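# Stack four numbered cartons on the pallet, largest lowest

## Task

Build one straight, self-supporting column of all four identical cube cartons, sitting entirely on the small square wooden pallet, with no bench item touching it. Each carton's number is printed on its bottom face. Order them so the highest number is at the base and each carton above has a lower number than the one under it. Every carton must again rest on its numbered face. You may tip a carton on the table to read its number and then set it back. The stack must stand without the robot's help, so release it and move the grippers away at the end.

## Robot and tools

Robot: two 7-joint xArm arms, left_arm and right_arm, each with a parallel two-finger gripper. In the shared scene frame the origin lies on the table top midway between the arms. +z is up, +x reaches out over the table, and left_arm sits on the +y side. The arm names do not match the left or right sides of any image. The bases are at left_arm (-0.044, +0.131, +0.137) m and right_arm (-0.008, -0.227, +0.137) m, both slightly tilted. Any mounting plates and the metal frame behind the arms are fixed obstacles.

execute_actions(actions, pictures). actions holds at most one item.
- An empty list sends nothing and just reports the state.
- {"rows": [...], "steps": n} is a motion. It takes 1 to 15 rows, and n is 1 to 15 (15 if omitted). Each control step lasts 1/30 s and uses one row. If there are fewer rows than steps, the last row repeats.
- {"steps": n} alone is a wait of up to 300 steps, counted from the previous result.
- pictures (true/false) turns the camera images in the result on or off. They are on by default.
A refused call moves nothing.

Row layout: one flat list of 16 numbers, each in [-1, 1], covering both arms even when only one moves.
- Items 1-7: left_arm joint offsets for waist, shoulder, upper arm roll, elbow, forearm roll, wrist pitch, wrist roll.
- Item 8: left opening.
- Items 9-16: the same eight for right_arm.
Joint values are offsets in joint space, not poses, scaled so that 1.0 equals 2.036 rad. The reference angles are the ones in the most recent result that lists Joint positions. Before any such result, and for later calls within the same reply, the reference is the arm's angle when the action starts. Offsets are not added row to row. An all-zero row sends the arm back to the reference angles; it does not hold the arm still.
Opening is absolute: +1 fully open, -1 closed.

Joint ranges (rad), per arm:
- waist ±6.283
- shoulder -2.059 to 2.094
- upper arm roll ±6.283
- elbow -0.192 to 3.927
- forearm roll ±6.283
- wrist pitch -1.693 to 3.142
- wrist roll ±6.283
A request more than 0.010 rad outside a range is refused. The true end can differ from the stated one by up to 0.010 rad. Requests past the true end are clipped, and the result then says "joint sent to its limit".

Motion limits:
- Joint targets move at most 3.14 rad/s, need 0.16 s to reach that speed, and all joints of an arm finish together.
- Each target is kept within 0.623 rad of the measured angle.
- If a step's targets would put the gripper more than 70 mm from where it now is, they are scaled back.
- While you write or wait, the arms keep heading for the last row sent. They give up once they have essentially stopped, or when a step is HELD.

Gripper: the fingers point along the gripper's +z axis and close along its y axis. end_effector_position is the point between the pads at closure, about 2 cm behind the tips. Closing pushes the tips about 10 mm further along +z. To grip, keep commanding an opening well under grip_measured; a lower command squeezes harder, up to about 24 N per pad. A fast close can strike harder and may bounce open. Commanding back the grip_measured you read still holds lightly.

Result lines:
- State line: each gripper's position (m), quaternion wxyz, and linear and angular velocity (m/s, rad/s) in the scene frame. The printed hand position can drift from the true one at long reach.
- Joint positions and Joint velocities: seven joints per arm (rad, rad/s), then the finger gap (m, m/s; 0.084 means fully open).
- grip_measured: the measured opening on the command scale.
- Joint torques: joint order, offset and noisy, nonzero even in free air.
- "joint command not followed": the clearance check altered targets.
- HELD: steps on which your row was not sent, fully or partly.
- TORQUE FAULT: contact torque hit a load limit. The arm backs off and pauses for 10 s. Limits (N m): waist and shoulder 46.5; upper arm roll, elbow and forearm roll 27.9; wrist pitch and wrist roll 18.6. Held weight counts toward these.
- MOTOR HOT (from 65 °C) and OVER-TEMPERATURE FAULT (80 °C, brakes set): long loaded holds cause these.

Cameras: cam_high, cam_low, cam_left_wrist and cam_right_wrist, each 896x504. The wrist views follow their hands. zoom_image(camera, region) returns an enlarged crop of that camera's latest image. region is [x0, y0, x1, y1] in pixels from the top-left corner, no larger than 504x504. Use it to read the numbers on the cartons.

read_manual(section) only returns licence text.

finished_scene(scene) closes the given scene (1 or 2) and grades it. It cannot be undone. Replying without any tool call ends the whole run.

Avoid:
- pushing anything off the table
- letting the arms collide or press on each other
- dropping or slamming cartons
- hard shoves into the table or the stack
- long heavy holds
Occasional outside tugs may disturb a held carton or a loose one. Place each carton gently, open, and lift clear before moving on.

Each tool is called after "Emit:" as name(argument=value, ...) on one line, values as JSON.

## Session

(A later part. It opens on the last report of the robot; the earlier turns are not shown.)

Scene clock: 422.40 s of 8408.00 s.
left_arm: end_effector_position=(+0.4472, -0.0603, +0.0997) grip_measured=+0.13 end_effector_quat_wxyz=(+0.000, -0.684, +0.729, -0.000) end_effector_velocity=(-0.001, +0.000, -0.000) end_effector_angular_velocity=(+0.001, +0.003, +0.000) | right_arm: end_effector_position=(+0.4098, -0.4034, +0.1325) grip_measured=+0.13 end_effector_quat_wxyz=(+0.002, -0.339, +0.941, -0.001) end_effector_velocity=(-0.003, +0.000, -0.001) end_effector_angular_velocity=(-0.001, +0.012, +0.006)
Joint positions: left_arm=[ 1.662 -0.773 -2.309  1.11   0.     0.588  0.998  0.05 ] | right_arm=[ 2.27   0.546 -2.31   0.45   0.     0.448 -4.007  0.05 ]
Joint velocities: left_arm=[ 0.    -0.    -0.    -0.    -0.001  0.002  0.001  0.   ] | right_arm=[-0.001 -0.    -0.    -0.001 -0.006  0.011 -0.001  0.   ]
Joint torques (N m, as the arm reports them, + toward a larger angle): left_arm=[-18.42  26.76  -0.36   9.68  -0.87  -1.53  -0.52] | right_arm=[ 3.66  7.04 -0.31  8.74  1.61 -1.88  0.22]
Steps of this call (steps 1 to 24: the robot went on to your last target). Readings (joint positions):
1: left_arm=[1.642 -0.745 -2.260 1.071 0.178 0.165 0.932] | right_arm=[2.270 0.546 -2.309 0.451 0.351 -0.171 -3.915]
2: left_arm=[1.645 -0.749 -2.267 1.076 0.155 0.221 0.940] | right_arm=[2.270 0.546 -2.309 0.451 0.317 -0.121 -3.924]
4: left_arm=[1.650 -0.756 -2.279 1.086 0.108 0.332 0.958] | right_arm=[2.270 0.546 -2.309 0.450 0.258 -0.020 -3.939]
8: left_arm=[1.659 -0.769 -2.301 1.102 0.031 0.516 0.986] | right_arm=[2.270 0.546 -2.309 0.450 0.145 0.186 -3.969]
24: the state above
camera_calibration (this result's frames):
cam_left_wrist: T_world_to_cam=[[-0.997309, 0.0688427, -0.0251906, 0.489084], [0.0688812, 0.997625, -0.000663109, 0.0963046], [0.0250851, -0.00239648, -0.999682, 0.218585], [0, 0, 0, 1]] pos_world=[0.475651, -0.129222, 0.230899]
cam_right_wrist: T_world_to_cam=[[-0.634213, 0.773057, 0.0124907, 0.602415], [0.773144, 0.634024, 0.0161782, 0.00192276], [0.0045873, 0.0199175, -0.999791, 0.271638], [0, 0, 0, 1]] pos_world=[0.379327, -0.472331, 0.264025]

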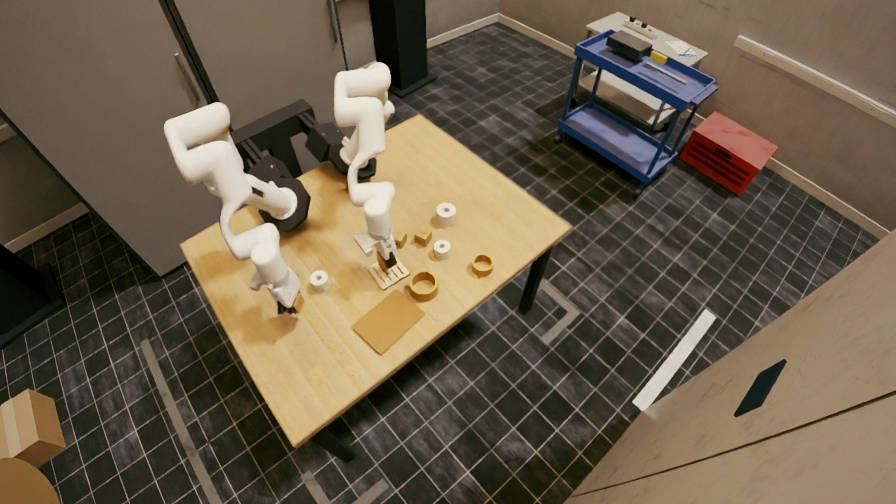

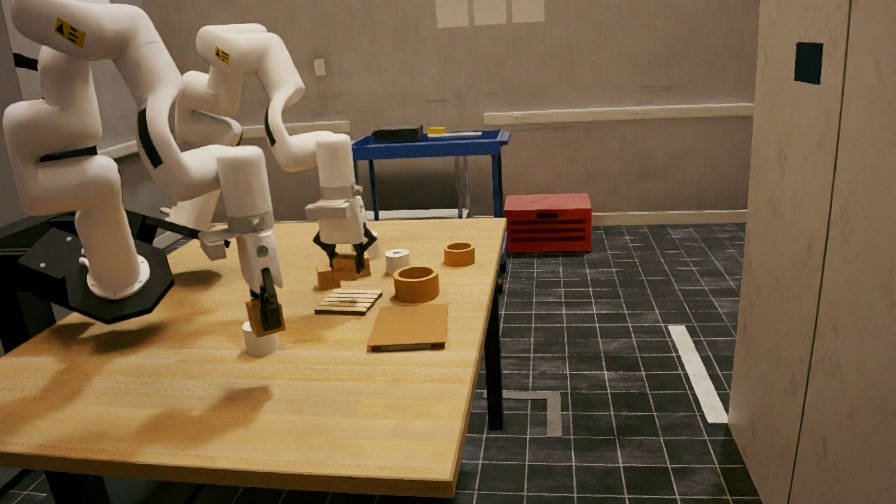

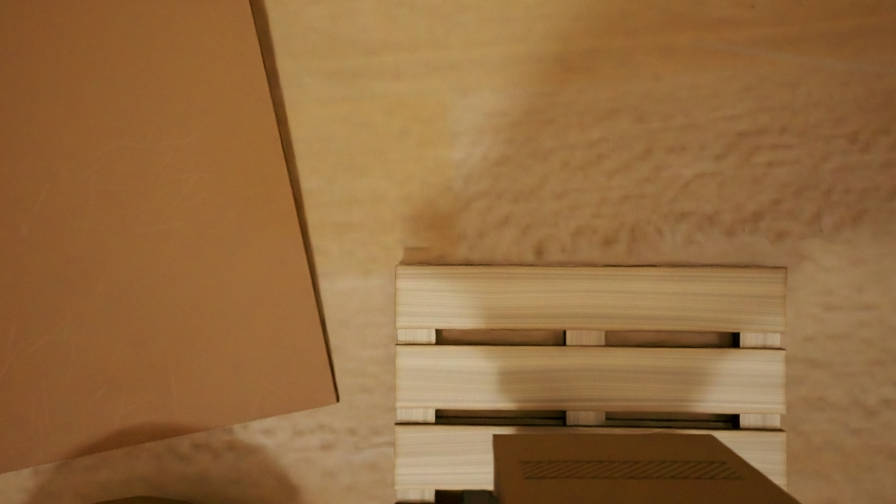

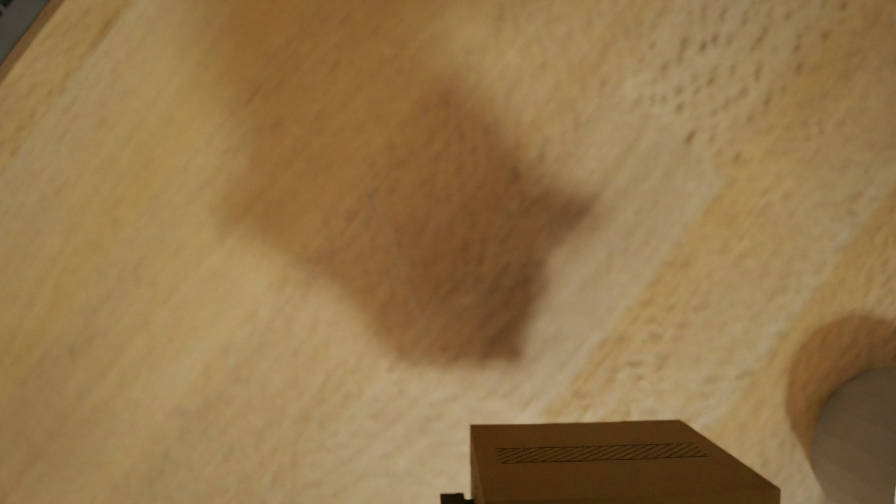

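Emit:
execute_actions(actions=[{"rows": [[0.015,-0.011,-0.01,0.002,0,-0.013,0,-0.4,0,0,0,0,0,0,0,-0.4],[0.028,-0.02,-0.019,0.0035,0,-0.024,0,-0.4,0,0,0,0,0,0,0,-0.4],[0.038,-0.027,-0.026,0.005,0,-0.033,0,-0.4,0,0,0,0,0,0,0,-0.4],[0.046,-0.033,-0.031,0.0063,0,-0.04,0,-0.4,0,0,0,0,0,0,0,-0.4],[0.0527,-0.0382,-0.036,0.0074,0,-0.0454,0,-0.4,0,0,0,0,0,0,0,-0.4]], "steps": 15}])

Emit:
zoom_image(camera="cam_low", region=[290, 240, 410, 330])

Scene clock: 435.63 s of 8408.00 s.
left_arm: end_effector_position=(+0.4471, -0.0600, +0.0553) grip_measured=+0.13 end_effector_quat_wxyz=(+0.001, -0.684, +0.730, +0.001) end_effector_velocity=(+0.001, -0.006, -0.004) end_effector_angular_velocity=(-0.012, -0.007, -0.005) | right_arm: end_effector_position=(+0.4098, -0.4034, +0.1325) grip_measured=+0.13 end_effector_quat_wxyz=(+0.002, -0.339, +0.941, -0.001) end_effector_velocity=(+0.001, +0.000, +0.000) end_effector_angular_velocity=(-0.001, -0.002, +0.003)
Joint positions: left_arm=[ 1.767 -0.849 -2.381  1.125  0.     0.497  0.998  0.05 ] | right_arm=[ 2.27   0.546 -2.31   0.45   0.     0.448 -4.007  0.05 ]
Joint velocities: left_arm=[ 0.014 -0.01  -0.016  0.008 -0.001 -0.019 -0.    -0.   ] | right_arm=[ 0.001 -0.     0.     0.001 -0.002 -0.     0.    -0.   ]
Joint torques (N m, as the arm reports them, + toward a larger angle): left_arm=[-19.08  29.79  -0.24   8.81  -0.81  -1.66  -0.6 ] | right_arm=[ 3.94  7.17 -0.38  8.53  1.08 -1.45 -0.08]
Steps of this call (steps 1 to 30: the robot went on to your last target; steps 31 to 100: nothing new was sent; then 9.40 s passed at rest; steps 101 to 115: all 15 steps of this action). Readings (joint positions):
101: left_arm=[1.662 -0.773 -2.309 1.110 0.000 0.589 0.998] | right_arm=[2.270 0.546 -2.309 0.450 -0.000 0.449 -4.007]
102: left_arm=[1.665 -0.774 -2.311 1.111 0.000 0.586 0.998] | right_arm=[2.270 0.546 -2.309 0.450 -0.000 0.449 -4.007]
104: left_arm=[1.684 -0.788 -2.324 1.115 0.000 0.568 0.998] | right_arm=[2.270 0.546 -2.310 0.450 0.000 0.449 -4.007]
108: left_arm=[1.744 -0.833 -2.364 1.119 0.000 0.519 0.998] | right_arm=[2.270 0.546 -2.310 0.450 0.000 0.448 -4.007]
115: the state above
camera_calibration (this result's frames):
cam_left_wrist: T_world_to_cam=[[-0.997294, 0.0692229, -0.0247518, 0.487831], [0.0692216, 0.997601, 0.000910748, 0.0957454], [0.0247555, -0.000805077, -0.999693, 0.174446], [0, 0, 0, 1]] pos_world=[0.475565, -0.129144, 0.18638]
cam_right_wrist: T_world_to_cam=[[-0.634219, 0.773052, 0.0125028, 0.602409], [0.77314, 0.63403, 0.0161654, 0.00193252], [0.00456957, 0.0199188, -0.999791, 0.271643], [0, 0, 0, 1]] pos_world=[0.379324, -0.47233, 0.264023]

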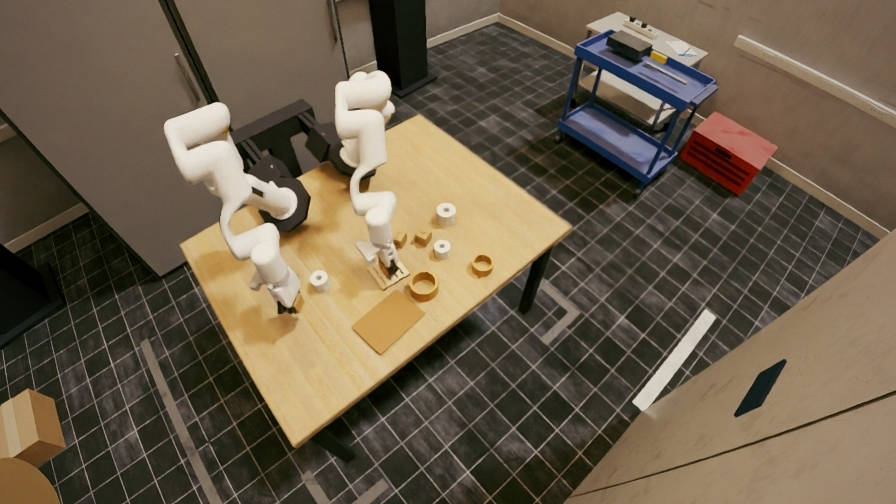

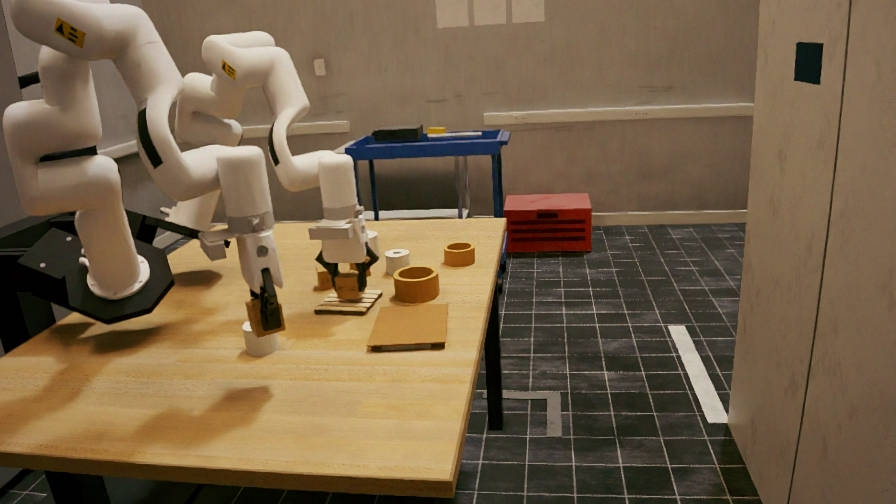

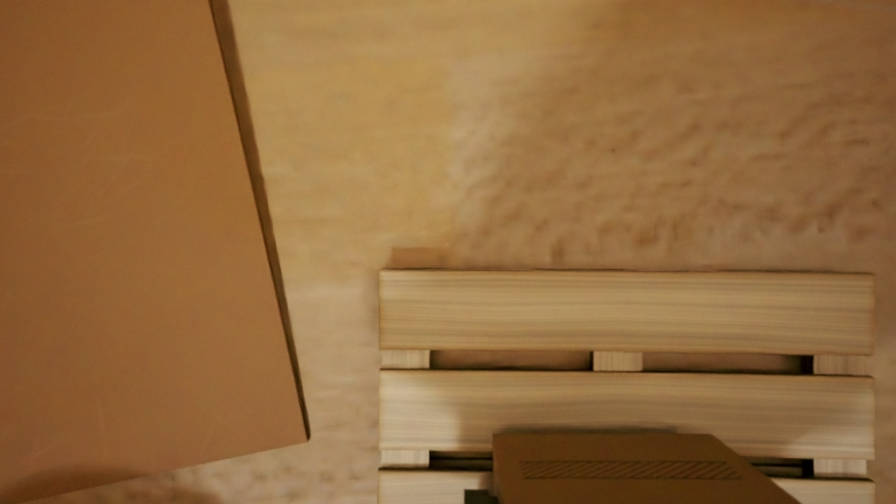

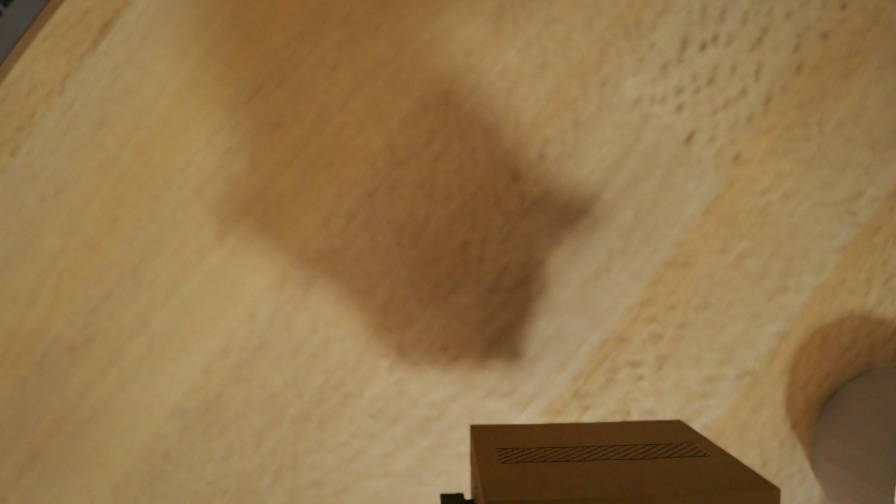

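Region (290, 240, 410, 330) of cam_low's 896x504 image, scaled by 4.200, with more detail than that image has; it fills the top 378 rows of this view, and the rest is white.

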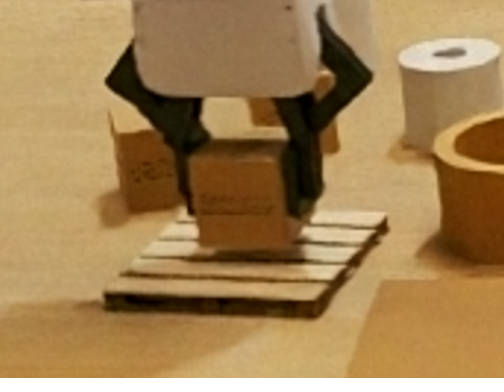

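Emit:
execute_actions(actions=[{"rows": [[0.004,-0.003,-0.003,0.001,0,-0.0035,0,-0.4,0,0,0,0,0,0,0,-0.4],[0.007,-0.0055,-0.005,0.0015,0,-0.006,0,-0.4,0,0,0,0,0,0,0,-0.4],[0.01,-0.0075,-0.0067,0.0022,0,-0.0083,0,-0.4,0,0,0,0,0,0,0,-0.4],[0.0128,-0.0096,-0.0085,0.0028,0,-0.0106,0,-0.4,0,0,0,0,0,0,0,-0.4]], "steps": 12}])

Emit:
zoom_image(camera="cam_low", region=[290, 240, 410, 330])

Scene clock: 448.63 s of 8408.00 s.
left_arm: end_effector_position=(+0.4468, -0.0597, +0.0446) grip_measured=+0.13 end_effector_quat_wxyz=(+0.000, -0.684, +0.729, +0.001) end_effector_velocity=(+0.003, -0.007, +0.001) end_effector_angular_velocity=(-0.013, -0.011, -0.005) | right_arm: end_effector_position=(+0.4098, -0.4034, +0.1325) grip_measured=+0.13 end_effector_quat_wxyz=(+0.002, -0.339, +0.941, -0.001) end_effector_velocity=(+0.001, +0.000, +0.000) end_effector_angular_velocity=(+0.002, -0.001, -0.000)
Joint positions: left_arm=[ 1.793 -0.868 -2.397  1.131  0.     0.477  0.998  0.05 ] | right_arm=[ 2.27   0.546 -2.31   0.45   0.     0.448 -4.007  0.05 ]
Joint velocities: left_arm=[ 0.007 -0.004 -0.01   0.011  0.001 -0.013  0.    -0.   ] | right_arm=[ 0.001 -0.001  0.     0.001  0.001 -0.001  0.     0.   ]
Joint torques (N m, as the arm reports them, + toward a larger angle): left_arm=[-19.54  30.14  -0.57   8.89  -0.77  -1.5   -0.47] | right_arm=[ 3.92  7.61 -0.19  8.46  1.03 -1.65 -0.05]
Steps of this call (steps 1 to 15: the robot went on to your last target; steps 16 to 90: nothing new was sent; then 9.60 s passed at rest; steps 91 to 102: all 12 steps of this action). Readings (joint positions):
91: left_arm=[1.770 -0.851 -2.382 1.125 0.000 0.496 0.998] | right_arm=[2.270 0.546 -2.310 0.450 0.000 0.448 -4.007]
92: left_arm=[1.770 -0.851 -2.383 1.125 0.000 0.495 0.998] | right_arm=[2.270 0.546 -2.310 0.450 0.000 0.448 -4.007]
94: left_arm=[1.775 -0.855 -2.386 1.127 0.000 0.490 0.998] | right_arm=[2.270 0.546 -2.310 0.450 0.000 0.448 -4.007]
98: left_arm=[1.789 -0.866 -2.395 1.129 0.000 0.480 0.998] | right_arm=[2.270 0.546 -2.310 0.450 0.000 0.448 -4.007]
102: the state above
camera_calibration (this result's frames):
cam_left_wrist: T_world_to_cam=[[-0.997361, 0.0686223, -0.0236958, 0.487169], [0.0686278, 0.997642, 0.000582907, 0.0957563], [0.0236799, -0.00104482, -0.999719, 0.164162], [0, 0, 0, 1]] pos_world=[0.475424, -0.12879, 0.175604]
cam_right_wrist: T_world_to_cam=[[-0.634219, 0.773052, 0.0125026, 0.602409], [0.77314, 0.634029, 0.0161656, 0.00193235], [0.00456987, 0.0199188, -0.999791, 0.271643], [0, 0, 0, 1]] pos_world=[0.379324, -0.47233, 0.264023]

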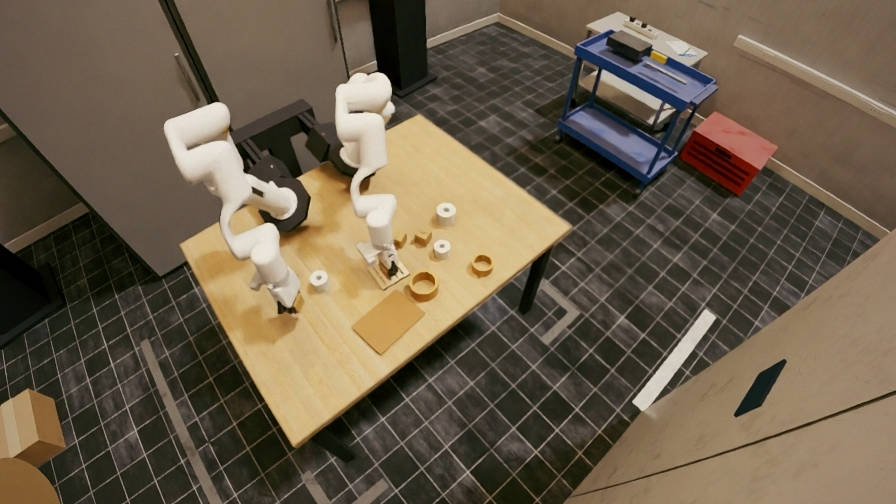

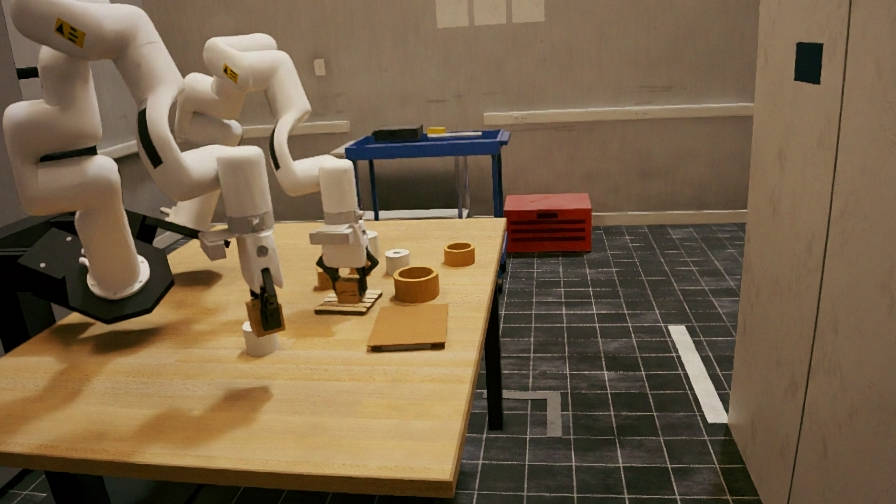

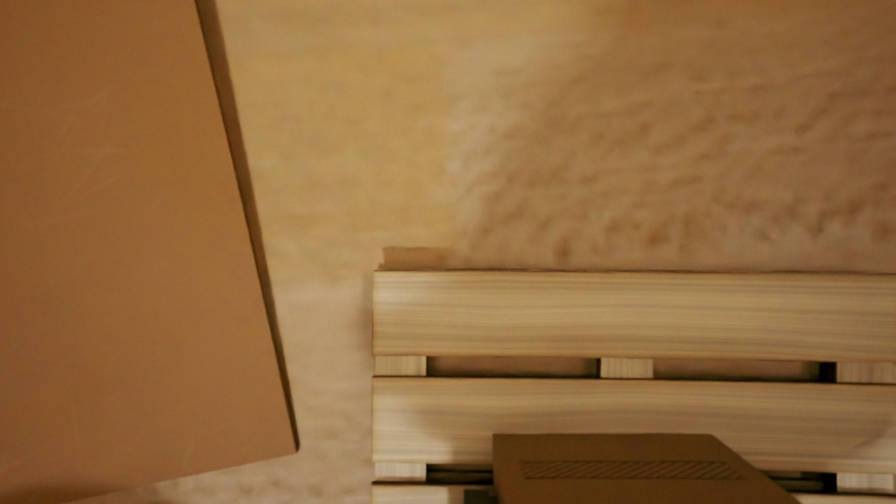

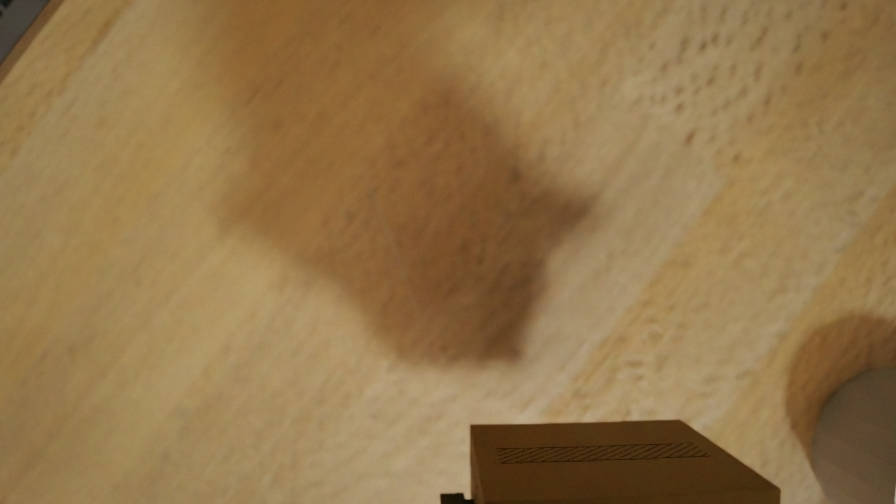

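Region (290, 240, 410, 330) of cam_low's 896x504 image, scaled by 4.200, with more detail than that image has; it fills the top 378 rows of this view, and the rest is white.

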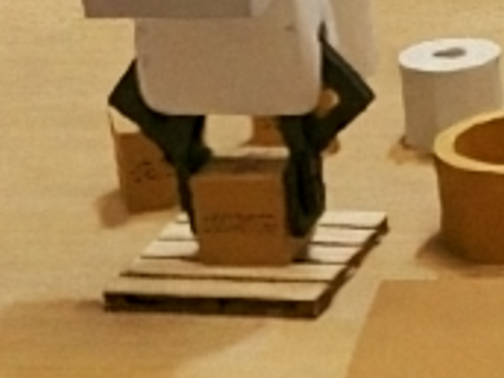

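Emit:
execute_actions(actions=[{"rows": [[0,0,0,0,0,0,0,-0.1,0,0,0,0,0,0,0,-0.4],[0,0,0,0,0,0,0,0.15,0,0,0,0,0,0,0,-0.4],[0,0,0,0,0,0,0,0.4,0,0,0,0,0,0,0,-0.4],[0,0,0,0,0,0,0,0.7,0,0,0,0,0,0,0,-0.4],[0,0,0,0,0,0,0,0.7,0,0,0,0,0,0,0,-0.4],[-0.03,0.023,0.021,-0.006,0,0.026,0,0.7,0,0,0,0,0,0,0,-0.4],[-0.0643,0.0465,0.0434,-0.0107,0,0.055,0,0.7,0,0,0,0,0,0,0,-0.4],[-0.0643,0.0465,0.0434,-0.0107,0,0.055,0,0.7,0,0,0,0,0,0,0,-0.4],[-0.0643,0.0465,0.0434,-0.0107,0,0.055,0,0.7,0,0,0,0,0,0,0,-0.4],[-0.0643,0.0465,0.0434,-0.0107,0,0.055,0,0.7,0,0,0,0,0,0,0,-0.4],[-0.0643,0.0465,0.0434,-0.0107,0,0.055,0,0.7,0,0,0,0,0,0,0,-0.4],[-0.0643,0.0465,0.0434,-0.0107,0,0.055,0,0.7,0,0,0,0,0,0,0,-0.4],[-0.2454,0.1648,0.35,-0.2388,0,-0.0227,-0.0408,0.7,0,0,0,0,0,0,0,-0.4]], "steps": 15}], pictures=false)

Emit:
execute_actions(actions=[{"steps": 24}])

Scene clock: 474.97 s of 8408.00 s.
left_arm: end_effector_position=(+0.4489, -0.0587, +0.0989) grip_measured=+0.70 end_effector_quat_wxyz=(+0.003, -0.686, +0.728, -0.005) end_effector_velocity=(-0.002, +0.199, +0.043) end_effector_angular_velocity=(+0.127, -0.095, +0.307) | right_arm: end_effector_position=(+0.4098, -0.4034, +0.1325) grip_measured=+0.13 end_effector_quat_wxyz=(+0.002, -0.339, +0.941, -0.001) end_effector_velocity=(+0.000, -0.001, +0.000) end_effector_angular_velocity=(-0.001, -0.001, -0.001)
Joint positions: left_arm=[ 1.659 -0.773 -2.303  1.101  0.     0.571  0.995  0.073] | right_arm=[ 2.27   0.546 -2.31   0.45   0.     0.448 -4.007  0.05 ]
Joint velocities: left_arm=[-0.438  0.24   0.586 -0.514  0.001 -0.126 -0.085 -0.   ] | right_arm=[-0.     0.    -0.001  0.    -0.    -0.    -0.    -0.   ]
Joint torques (N m, as the arm reports them, + toward a larger angle): left_arm=[-15.58  33.42   4.86   6.07  -0.9   -1.61  -0.76] | right_arm=[ 3.85  6.82  0.08  8.46  1.11 -1.43 -0.03]
Steps of this call (steps 1 to 15: the robot went on to your last target; steps 16 to 90: nothing new was sent; then 22.83 s passed at rest; steps 91 to 105: all 15 steps of this action). Readings (joint positions):
91: left_arm=[1.793 -0.869 -2.398 1.131 0.000 0.476 0.998] | right_arm=[2.270 0.546 -2.310 0.450 0.000 0.448 -4.007]
92: left_arm=[1.793 -0.869 -2.398 1.131 0.000 0.476 0.998] | right_arm=[2.270 0.546 -2.310 0.450 0.000 0.448 -4.007]
94: left_arm=[1.793 -0.869 -2.398 1.131 0.000 0.476 0.998] | right_arm=[2.270 0.546 -2.310 0.450 0.000 0.448 -4.007]
98: left_arm=[1.780 -0.860 -2.386 1.124 0.000 0.492 0.998] | right_arm=[2.270 0.546 -2.310 0.450 0.000 0.448 -4.007]
105: the state above

Scene clock: 475.77 s of 8408.00 s.
left_arm: end_effector_position=(+0.4141, +0.1335, +0.1100) grip_measured=+0.70 end_effector_quat_wxyz=(-0.001, +0.823, -0.569, +0.000) end_effector_velocity=(-0.005, +0.009, -0.002) end_effector_angular_velocity=(-0.004, +0.009, +0.027) | right_arm: end_effector_position=(+0.4098, -0.4034, +0.1325) grip_measured=+0.13 end_effector_quat_wxyz=(+0.002, -0.339, +0.941, -0.001) end_effector_velocity=(+0.000, +0.000, -0.000) end_effector_angular_velocity=(+0.000, +0.000, +0.001)
Joint positions: left_arm=[ 1.294 -0.534 -1.689  0.647  0.     0.431  0.915  0.073] | right_arm=[ 2.27   0.546 -2.31   0.45   0.     0.448 -4.007  0.05 ]
Joint velocities: left_arm=[-0.014  0.011  0.033 -0.021 -0.001 -0.006 -0.004 -0.   ] | right_arm=[ 0.    -0.     0.001 -0.    -0.001  0.     0.     0.   ]
Joint torques (N m, as the arm reports them, + toward a larger angle): left_arm=[-12.28   3.97  -0.65   8.56  -0.6   -1.57  -0.72] | right_arm=[ 3.76  7.63 -0.22  8.33  0.92 -1.75  0.04]
Steps of this call (steps 1 to 24: the robot went on to your last target). Readings (joint positions):
1: left_arm=[1.641 -0.763 -2.276 1.079 0.001 0.565 0.991] | right_arm=[2.270 0.546 -2.310 0.450 0.000 0.448 -4.007]
2: left_arm=[1.620 -0.749 -2.240 1.051 0.001 0.556 0.987] | right_arm=[2.270 0.546 -2.310 0.450 0.000 0.448 -4.007]
4: left_arm=[1.579 -0.720 -2.162 0.995 0.000 0.539 0.977] | right_arm=[2.270 0.546 -2.310 0.450 0.000 0.448 -4.007]
8: left_arm=[1.493 -0.663 -2.018 0.890 0.000 0.507 0.958] | right_arm=[2.270 0.546 -2.310 0.450 0.000 0.448 -4.007]
24: the state above
camera_calibration (this result's frames):
cam_left_wrist: T_world_to_cam=[[-0.936867, -0.348662, -0.0267481, 0.473885], [-0.348797, 0.937198, 0.000412166, 0.0861518], [0.0249245, 0.0097158, -0.999642, 0.228582], [0, 0, 0, 1]] pos_world=[0.46832, 0.0822638, 0.24114]
cam_right_wrist: T_world_to_cam=[[-0.634219, 0.773052, 0.0125026, 0.602409], [0.77314, 0.634029, 0.0161658, 0.00193216], [0.00456999, 0.0199188, -0.999791, 0.271643], [0, 0, 0, 1]] pos_world=[0.379324, -0.47233, 0.264023]

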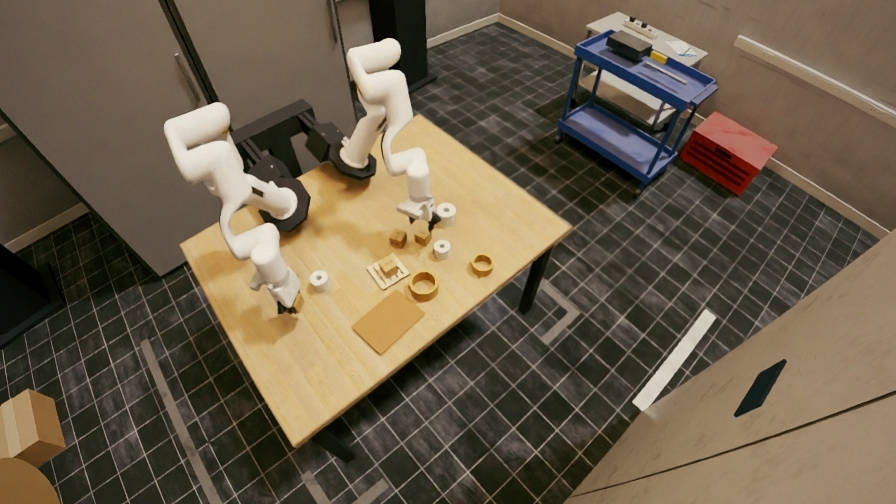

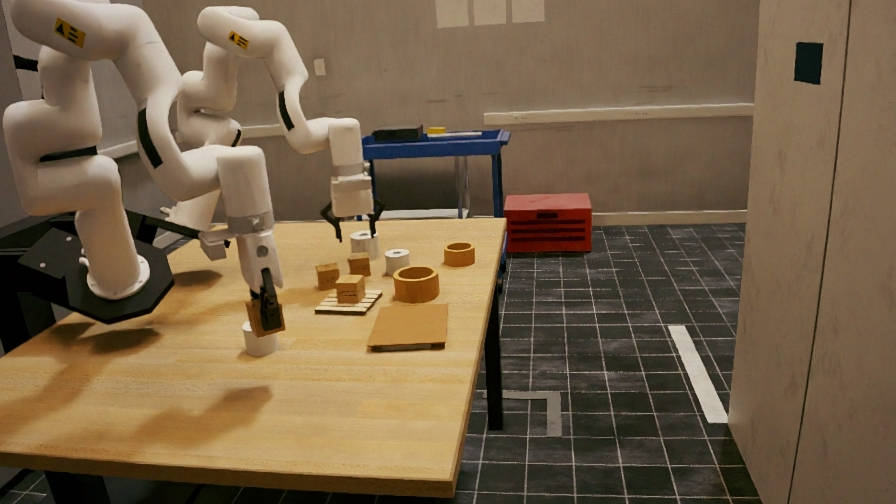

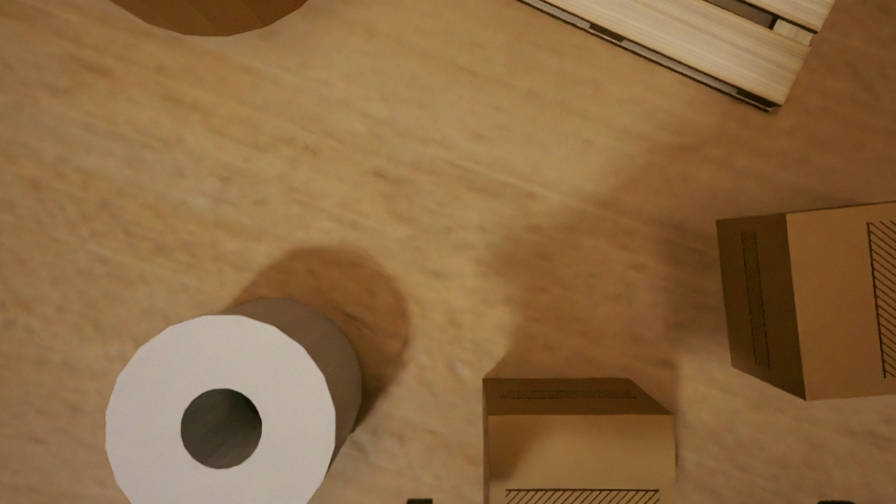

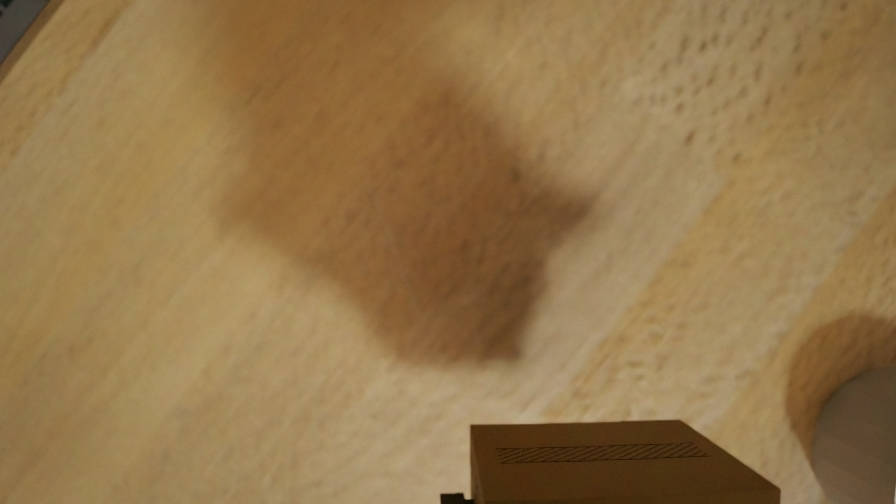

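Emit:
execute_actions(actions=[{"rows": [[0.06,-0.006,-0.049,0.001,0,-0.029,0,0.7,0,0,0,0,0,0,0,-0.4],[0.1183,-0.0132,-0.0992,0.0041,0,-0.058,0,0.7,0,0,0,0,0,0,0,-0.4],[0.1183,-0.0132,-0.0992,0.0041,0,-0.058,0,0.7,0,0,0,0,0,0,0,-0.4],[0.1183,-0.0132,-0.0992,0.0041,0,-0.058,0,0.7,0,0,0,0,0,0,0,-0.4],[0.155,-0.022,-0.13,0.0085,0,-0.076,0,0.7,0,0,0,0,0,0,0,-0.4],[0.192,-0.031,-0.16,0.013,0,-0.094,0,0.7,0,0,0,0,0,0,0,-0.4],[0.2284,-0.0404,-0.1909,0.0178,0,-0.1112,0,0.7,0,0,0,0,0,0,0,-0.4],[0.2284,-0.0404,-0.1909,0.0178,0,-0.1112,0,0.7,0,0,0,0,0,0,0,-0.4],[0.2284,-0.0404,-0.1909,0.0178,0,-0.1112,0,0.7,0,0,0,0,0,0,0,-0.4],[0.2284,-0.0404,-0.1909,0.0178,0,-0.1112,0,0.7,0,0,0,0,0,0,0,-0.4],[0.2284,-0.0404,-0.1909,0.0178,0,-0.1112,0,0.7,0,0,0,0,0,0,0,-0.4],[0.2284,-0.0404,-0.1909,0.0178,0,-0.1112,0,0.6,0,0,0,0,0,0,0,-0.4],[0.2284,-0.0404,-0.1909,0.0178,0,-0.1112,0,0.5,0,0,0,0,0,0,0,-0.4],[0.2284,-0.0404,-0.1909,0.0178,0,-0.1112,0,0.4,0,0,0,0,0,0,0,-0.4],[0.2284,-0.0404,-0.1909,0.0178,0,-0.1112,0,0.35,0,0,0,0,0,0,0,-0.4]], "steps": 15}], pictures=false)

Scene clock: 490.30 s of 8408.00 s.
left_arm: end_effector_position=(+0.4134, +0.1372, +0.0328) grip_measured=+0.44 end_effector_quat_wxyz=(-0.002, +0.824, -0.566, -0.002) end_effector_velocity=(+0.010, -0.020, -0.033) end_effector_angular_velocity=(-0.042, -0.033, -0.015) | right_arm: end_effector_position=(+0.4098, -0.4034, +0.1325) grip_measured=+0.13 end_effector_quat_wxyz=(+0.002, -0.339, +0.941, -0.001) end_effector_velocity=(+0.000, +0.000, +0.000) end_effector_angular_velocity=(-0.000, -0.000, +0.001)
Joint positions: left_arm=[ 1.74  -0.612 -2.059  0.68   0.     0.215  0.915  0.063] | right_arm=[ 2.27   0.546 -2.31   0.45   0.     0.448 -4.007  0.05 ]
Joint velocities: left_arm=[ 0.218 -0.043 -0.206  0.048 -0.001 -0.127 -0.    -0.087] | right_arm=[ 0.     0.     0.001  0.    -0.     0.     0.     0.   ]
Joint torques (N m, as the arm reports them, + toward a larger angle): left_arm=[-18.32  17.39  -0.63   6.7   -0.62  -1.44  -0.58] | right_arm=[ 3.57  7.3  -0.22  8.34  1.3  -1.6   0.06]
Steps of this call (steps 1 to 30: the robot went on to your last target; steps 31 to 100: nothing new was sent; then 10.70 s passed at rest; steps 101 to 115: all 15 steps of this action). Readings (joint positions):
101: left_arm=[1.293 -0.532 -1.685 0.645 0.000 0.430 0.915] | right_arm=[2.270 0.546 -2.310 0.450 0.000 0.448 -4.007]
102: left_arm=[1.296 -0.533 -1.688 0.645 0.000 0.429 0.915] | right_arm=[2.270 0.546 -2.310 0.450 0.000 0.448 -4.007]
104: left_arm=[1.334 -0.537 -1.721 0.648 0.000 0.409 0.915] | right_arm=[2.270 0.546 -2.310 0.450 0.000 0.448 -4.007]
108: left_arm=[1.514 -0.563 -1.872 0.657 0.000 0.323 0.915] | right_arm=[2.270 0.546 -2.310 0.450 0.000 0.448 -4.007]
115: the state above

Emit:
execute_actions(actions=[{"rows": [[0.0094,-0.0021,-0.0092,0.0016,0,-0.0051,0,0.25,0,0,0,0,0,0,0,-0.4],[0.0094,-0.0021,-0.0092,0.0016,0,-0.0051,0,0.17,0,0,0,0,0,0,0,-0.4],[0.0094,-0.0021,-0.0092,0.0016,0,-0.0051,0,0.1,0,0,0,0,0,0,0,-0.4],[0.0094,-0.0021,-0.0092,0.0016,0,-0.0051,0,0.0,0,0,0,0,0,0,0,-0.4],[0.0094,-0.0021,-0.0092,0.0016,0,-0.0051,0,-0.15,0,0,0,0,0,0,0,-0.4],[0.0094,-0.0021,-0.0092,0.0016,0,-0.0051,0,-0.3,0,0,0,0,0,0,0,-0.4],[0.0094,-0.0021,-0.0092,0.0016,0,-0.0051,0,-0.4,0,0,0,0,0,0,0,-0.4],[-0.1007,0.0251,0.0826,-0.0121,0,0.048,0,-0.4,0,0,0,0,0,0,0,-0.4],[-0.1007,0.0251,0.0826,-0.0121,0,0.048,0,-0.4,0,0,0,0,0,0,0,-0.4],[-0.16,0.033,0.133,-0.015,0,0.077,0,-0.4,0,0,0,0,0,0,0,-0.4],[-0.16,0.033,0.133,-0.015,0,0.077,0,-0.4,0,0,0,0,0,0,0,-0.4],[-0.16,0.033,0.133,-0.015,0,0.077,0,-0.4,0,0,0,0,0,0,0,-0.4],[-0.16,0.033,0.133,-0.015,0,0.077,0,-0.4,0,0,0,0,0,0,0,-0.4],[-0.16,0.033,0.133,-0.015,0,0.077,0,-0.4,0,0,0,0,0,0,0,-0.4],[-0.0994,-0.0452,-0.0775,0.2135,0,0.2397,0.0405,-0.4,0,0,0,0,0,0,0,-0.4]], "steps": 15}], pictures=false)

Emit:
execute_actions(actions=[{"steps": 28}])

Scene clock: 508.70 s of 8408.00 s.
left_arm: end_effector_position=(+0.4168, +0.1353, +0.0729) grip_measured=+0.13 end_effector_quat_wxyz=(-0.004, +0.823, -0.568, +0.001) end_effector_velocity=(+0.023, -0.049, +0.238) end_effector_angular_velocity=(-0.064, -0.068, -0.069) | right_arm: end_effector_position=(+0.4098, -0.4034, +0.1325) grip_measured=+0.13 end_effector_quat_wxyz=(+0.002, -0.339, +0.941, -0.001) end_effector_velocity=(+0.000, +0.001, -0.000) end_effector_angular_velocity=(+0.001, +0.000, +0.001)
Joint positions: left_arm=[ 1.521 -0.564 -1.879  0.661  0.     0.319  0.915  0.05 ] | right_arm=[ 2.27   0.546 -2.31   0.45   0.     0.448 -4.007  0.05 ]
Joint velocities: left_arm=[-1.296  0.24   1.02  -0.051  0.001  0.598  0.002  0.   ] | right_arm=[ 0.001 -0.001  0.001  0.     0.001  0.     0.    -0.   ]
Joint torques (N m, as the arm reports them, + toward a larger angle): left_arm=[-1.77  4.99 -1.41  6.48 -0.74 -1.32 -0.63] | right_arm=[ 3.59  6.39 -0.63  8.58  1.3  -1.74 -0.14]
Steps of this call (steps 1 to 30: the robot went on to your last target; steps 31 to 100: nothing new was sent; then 14.57 s passed at rest; steps 101 to 115: all 15 steps of this action). Readings (joint positions):
101: left_arm=[1.759 -0.616 -2.077 0.684 0.000 0.204 0.915] | right_arm=[2.270 0.546 -2.310 0.450 0.000 0.448 -4.007]
102: left_arm=[1.759 -0.616 -2.077 0.684 0.000 0.205 0.915] | right_arm=[2.270 0.546 -2.310 0.450 0.000 0.448 -4.007]
104: left_arm=[1.759 -0.616 -2.078 0.683 0.000 0.205 0.915] | right_arm=[2.270 0.546 -2.310 0.450 0.000 0.448 -4.007]
108: left_arm=[1.759 -0.616 -2.078 0.683 0.000 0.205 0.915] | right_arm=[2.270 0.546 -2.310 0.450 0.000 0.448 -4.007]
115: the state above

Scene clock: 509.63 s of 8408.00 s.
left_arm: end_effector_position=(+0.4468, -0.0586, +0.1487) grip_measured=+0.13 end_effector_quat_wxyz=(+0.000, -0.685, +0.729, +0.001) end_effector_velocity=(-0.003, -0.014, +0.005) end_effector_angular_velocity=(-0.008, -0.005, -0.025) | right_arm: end_effector_position=(+0.4098, -0.4034, +0.1325) grip_measured=+0.13 end_effector_quat_wxyz=(+0.002, -0.339, +0.941, -0.001) end_effector_velocity=(+0.000, +0.000, -0.000) end_effector_angular_velocity=(+0.000, -0.000, -0.001)
Joint positions: left_arm=[ 1.538 -0.703 -2.215  1.113  0.     0.703  0.997  0.05 ] | right_arm=[ 2.27   0.546 -2.31   0.45   0.     0.448 -4.007  0.05 ]
Joint velocities: left_arm=[-0.004 -0.005 -0.02   0.017  0.     0.007  0.002 -0.   ] | right_arm=[-0.     0.     0.     0.     0.001 -0.     0.     0.   ]
Joint torques (N m, as the arm reports them, + toward a larger angle): left_arm=[-17.58  23.11  -0.09  10.33  -0.76  -1.51  -0.53] | right_arm=[ 4.42  7.33 -0.98  8.75  1.11 -1.65 -0.37]
Steps of this call (steps 1 to 28: the robot went on to your last target). Readings (joint positions):
1: left_arm=[1.484 -0.558 -1.850 0.661 0.000 0.338 0.915] | right_arm=[2.270 0.546 -2.310 0.450 0.000 0.448 -4.007]
2: left_arm=[1.463 -0.557 -1.835 0.667 0.000 0.356 0.917] | right_arm=[2.270 0.546 -2.310 0.450 0.000 0.448 -4.007]
4: left_arm=[1.462 -0.571 -1.853 0.706 0.000 0.395 0.925] | right_arm=[2.270 0.546 -2.310 0.450 0.000 0.448 -4.007]
8: left_arm=[1.488 -0.609 -1.963 0.824 0.000 0.478 0.945] | right_arm=[2.270 0.546 -2.310 0.450 0.000 0.448 -4.007]
28: the state above
camera_calibration (this result's frames):
cam_left_wrist: T_world_to_cam=[[-0.997508, 0.0666666, -0.0230777, 0.489467], [0.0666475, 0.997775, 0.00159503, 0.0954026], [0.0231327, 0.0000529849, -0.999732, 0.268581], [0, 0, 0, 1]] pos_world=[0.475676, -0.127836, 0.279653]
cam_right_wrist: T_world_to_cam=[[-0.634219, 0.773053, 0.0125025, 0.602409], [0.77314, 0.634029, 0.0161658, 0.00193204], [0.00457004, 0.0199188, -0.999791, 0.271643], [0, 0, 0, 1]] pos_world=[0.379324, -0.47233, 0.264023]

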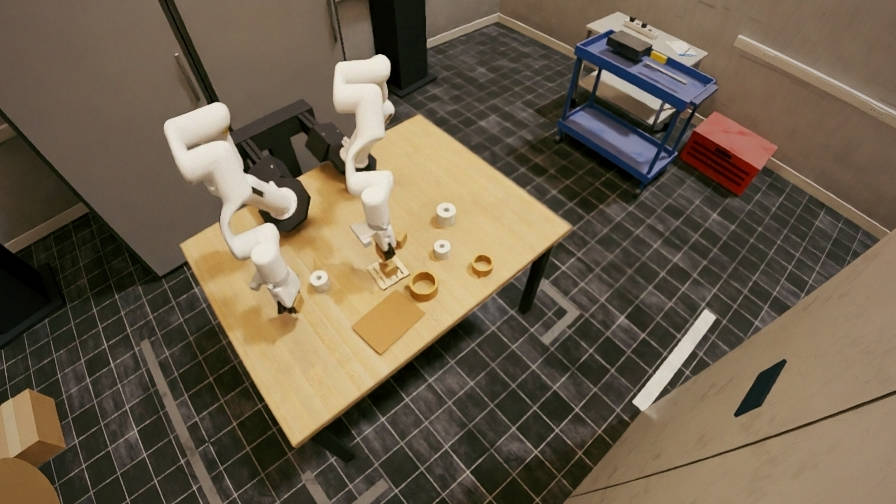

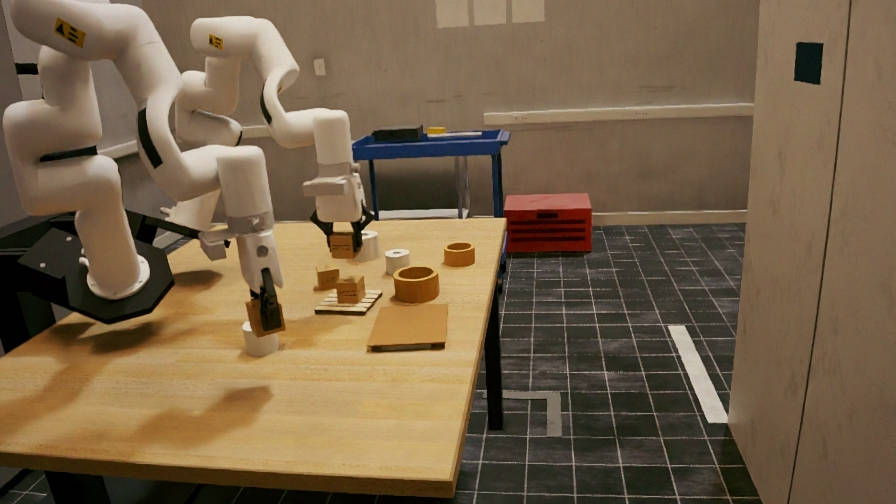

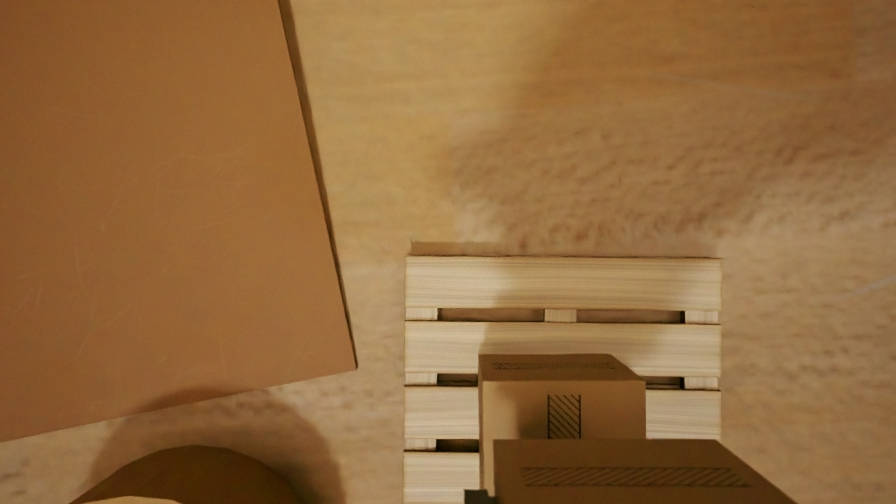

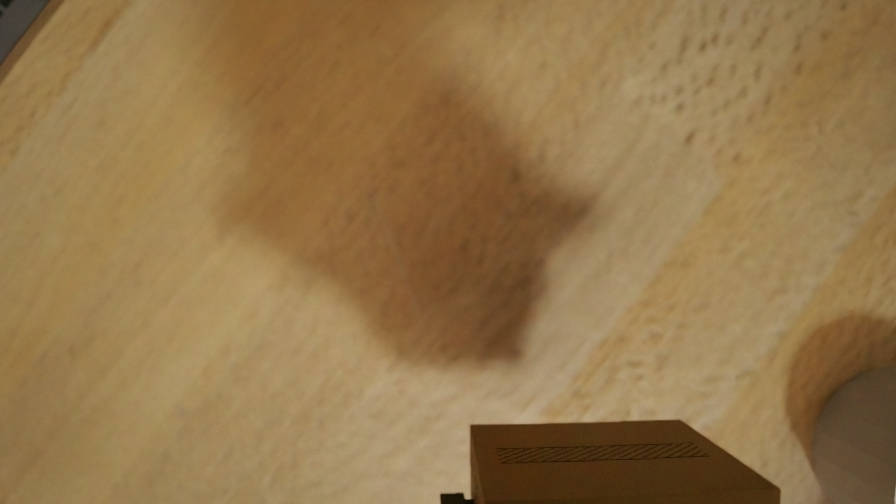

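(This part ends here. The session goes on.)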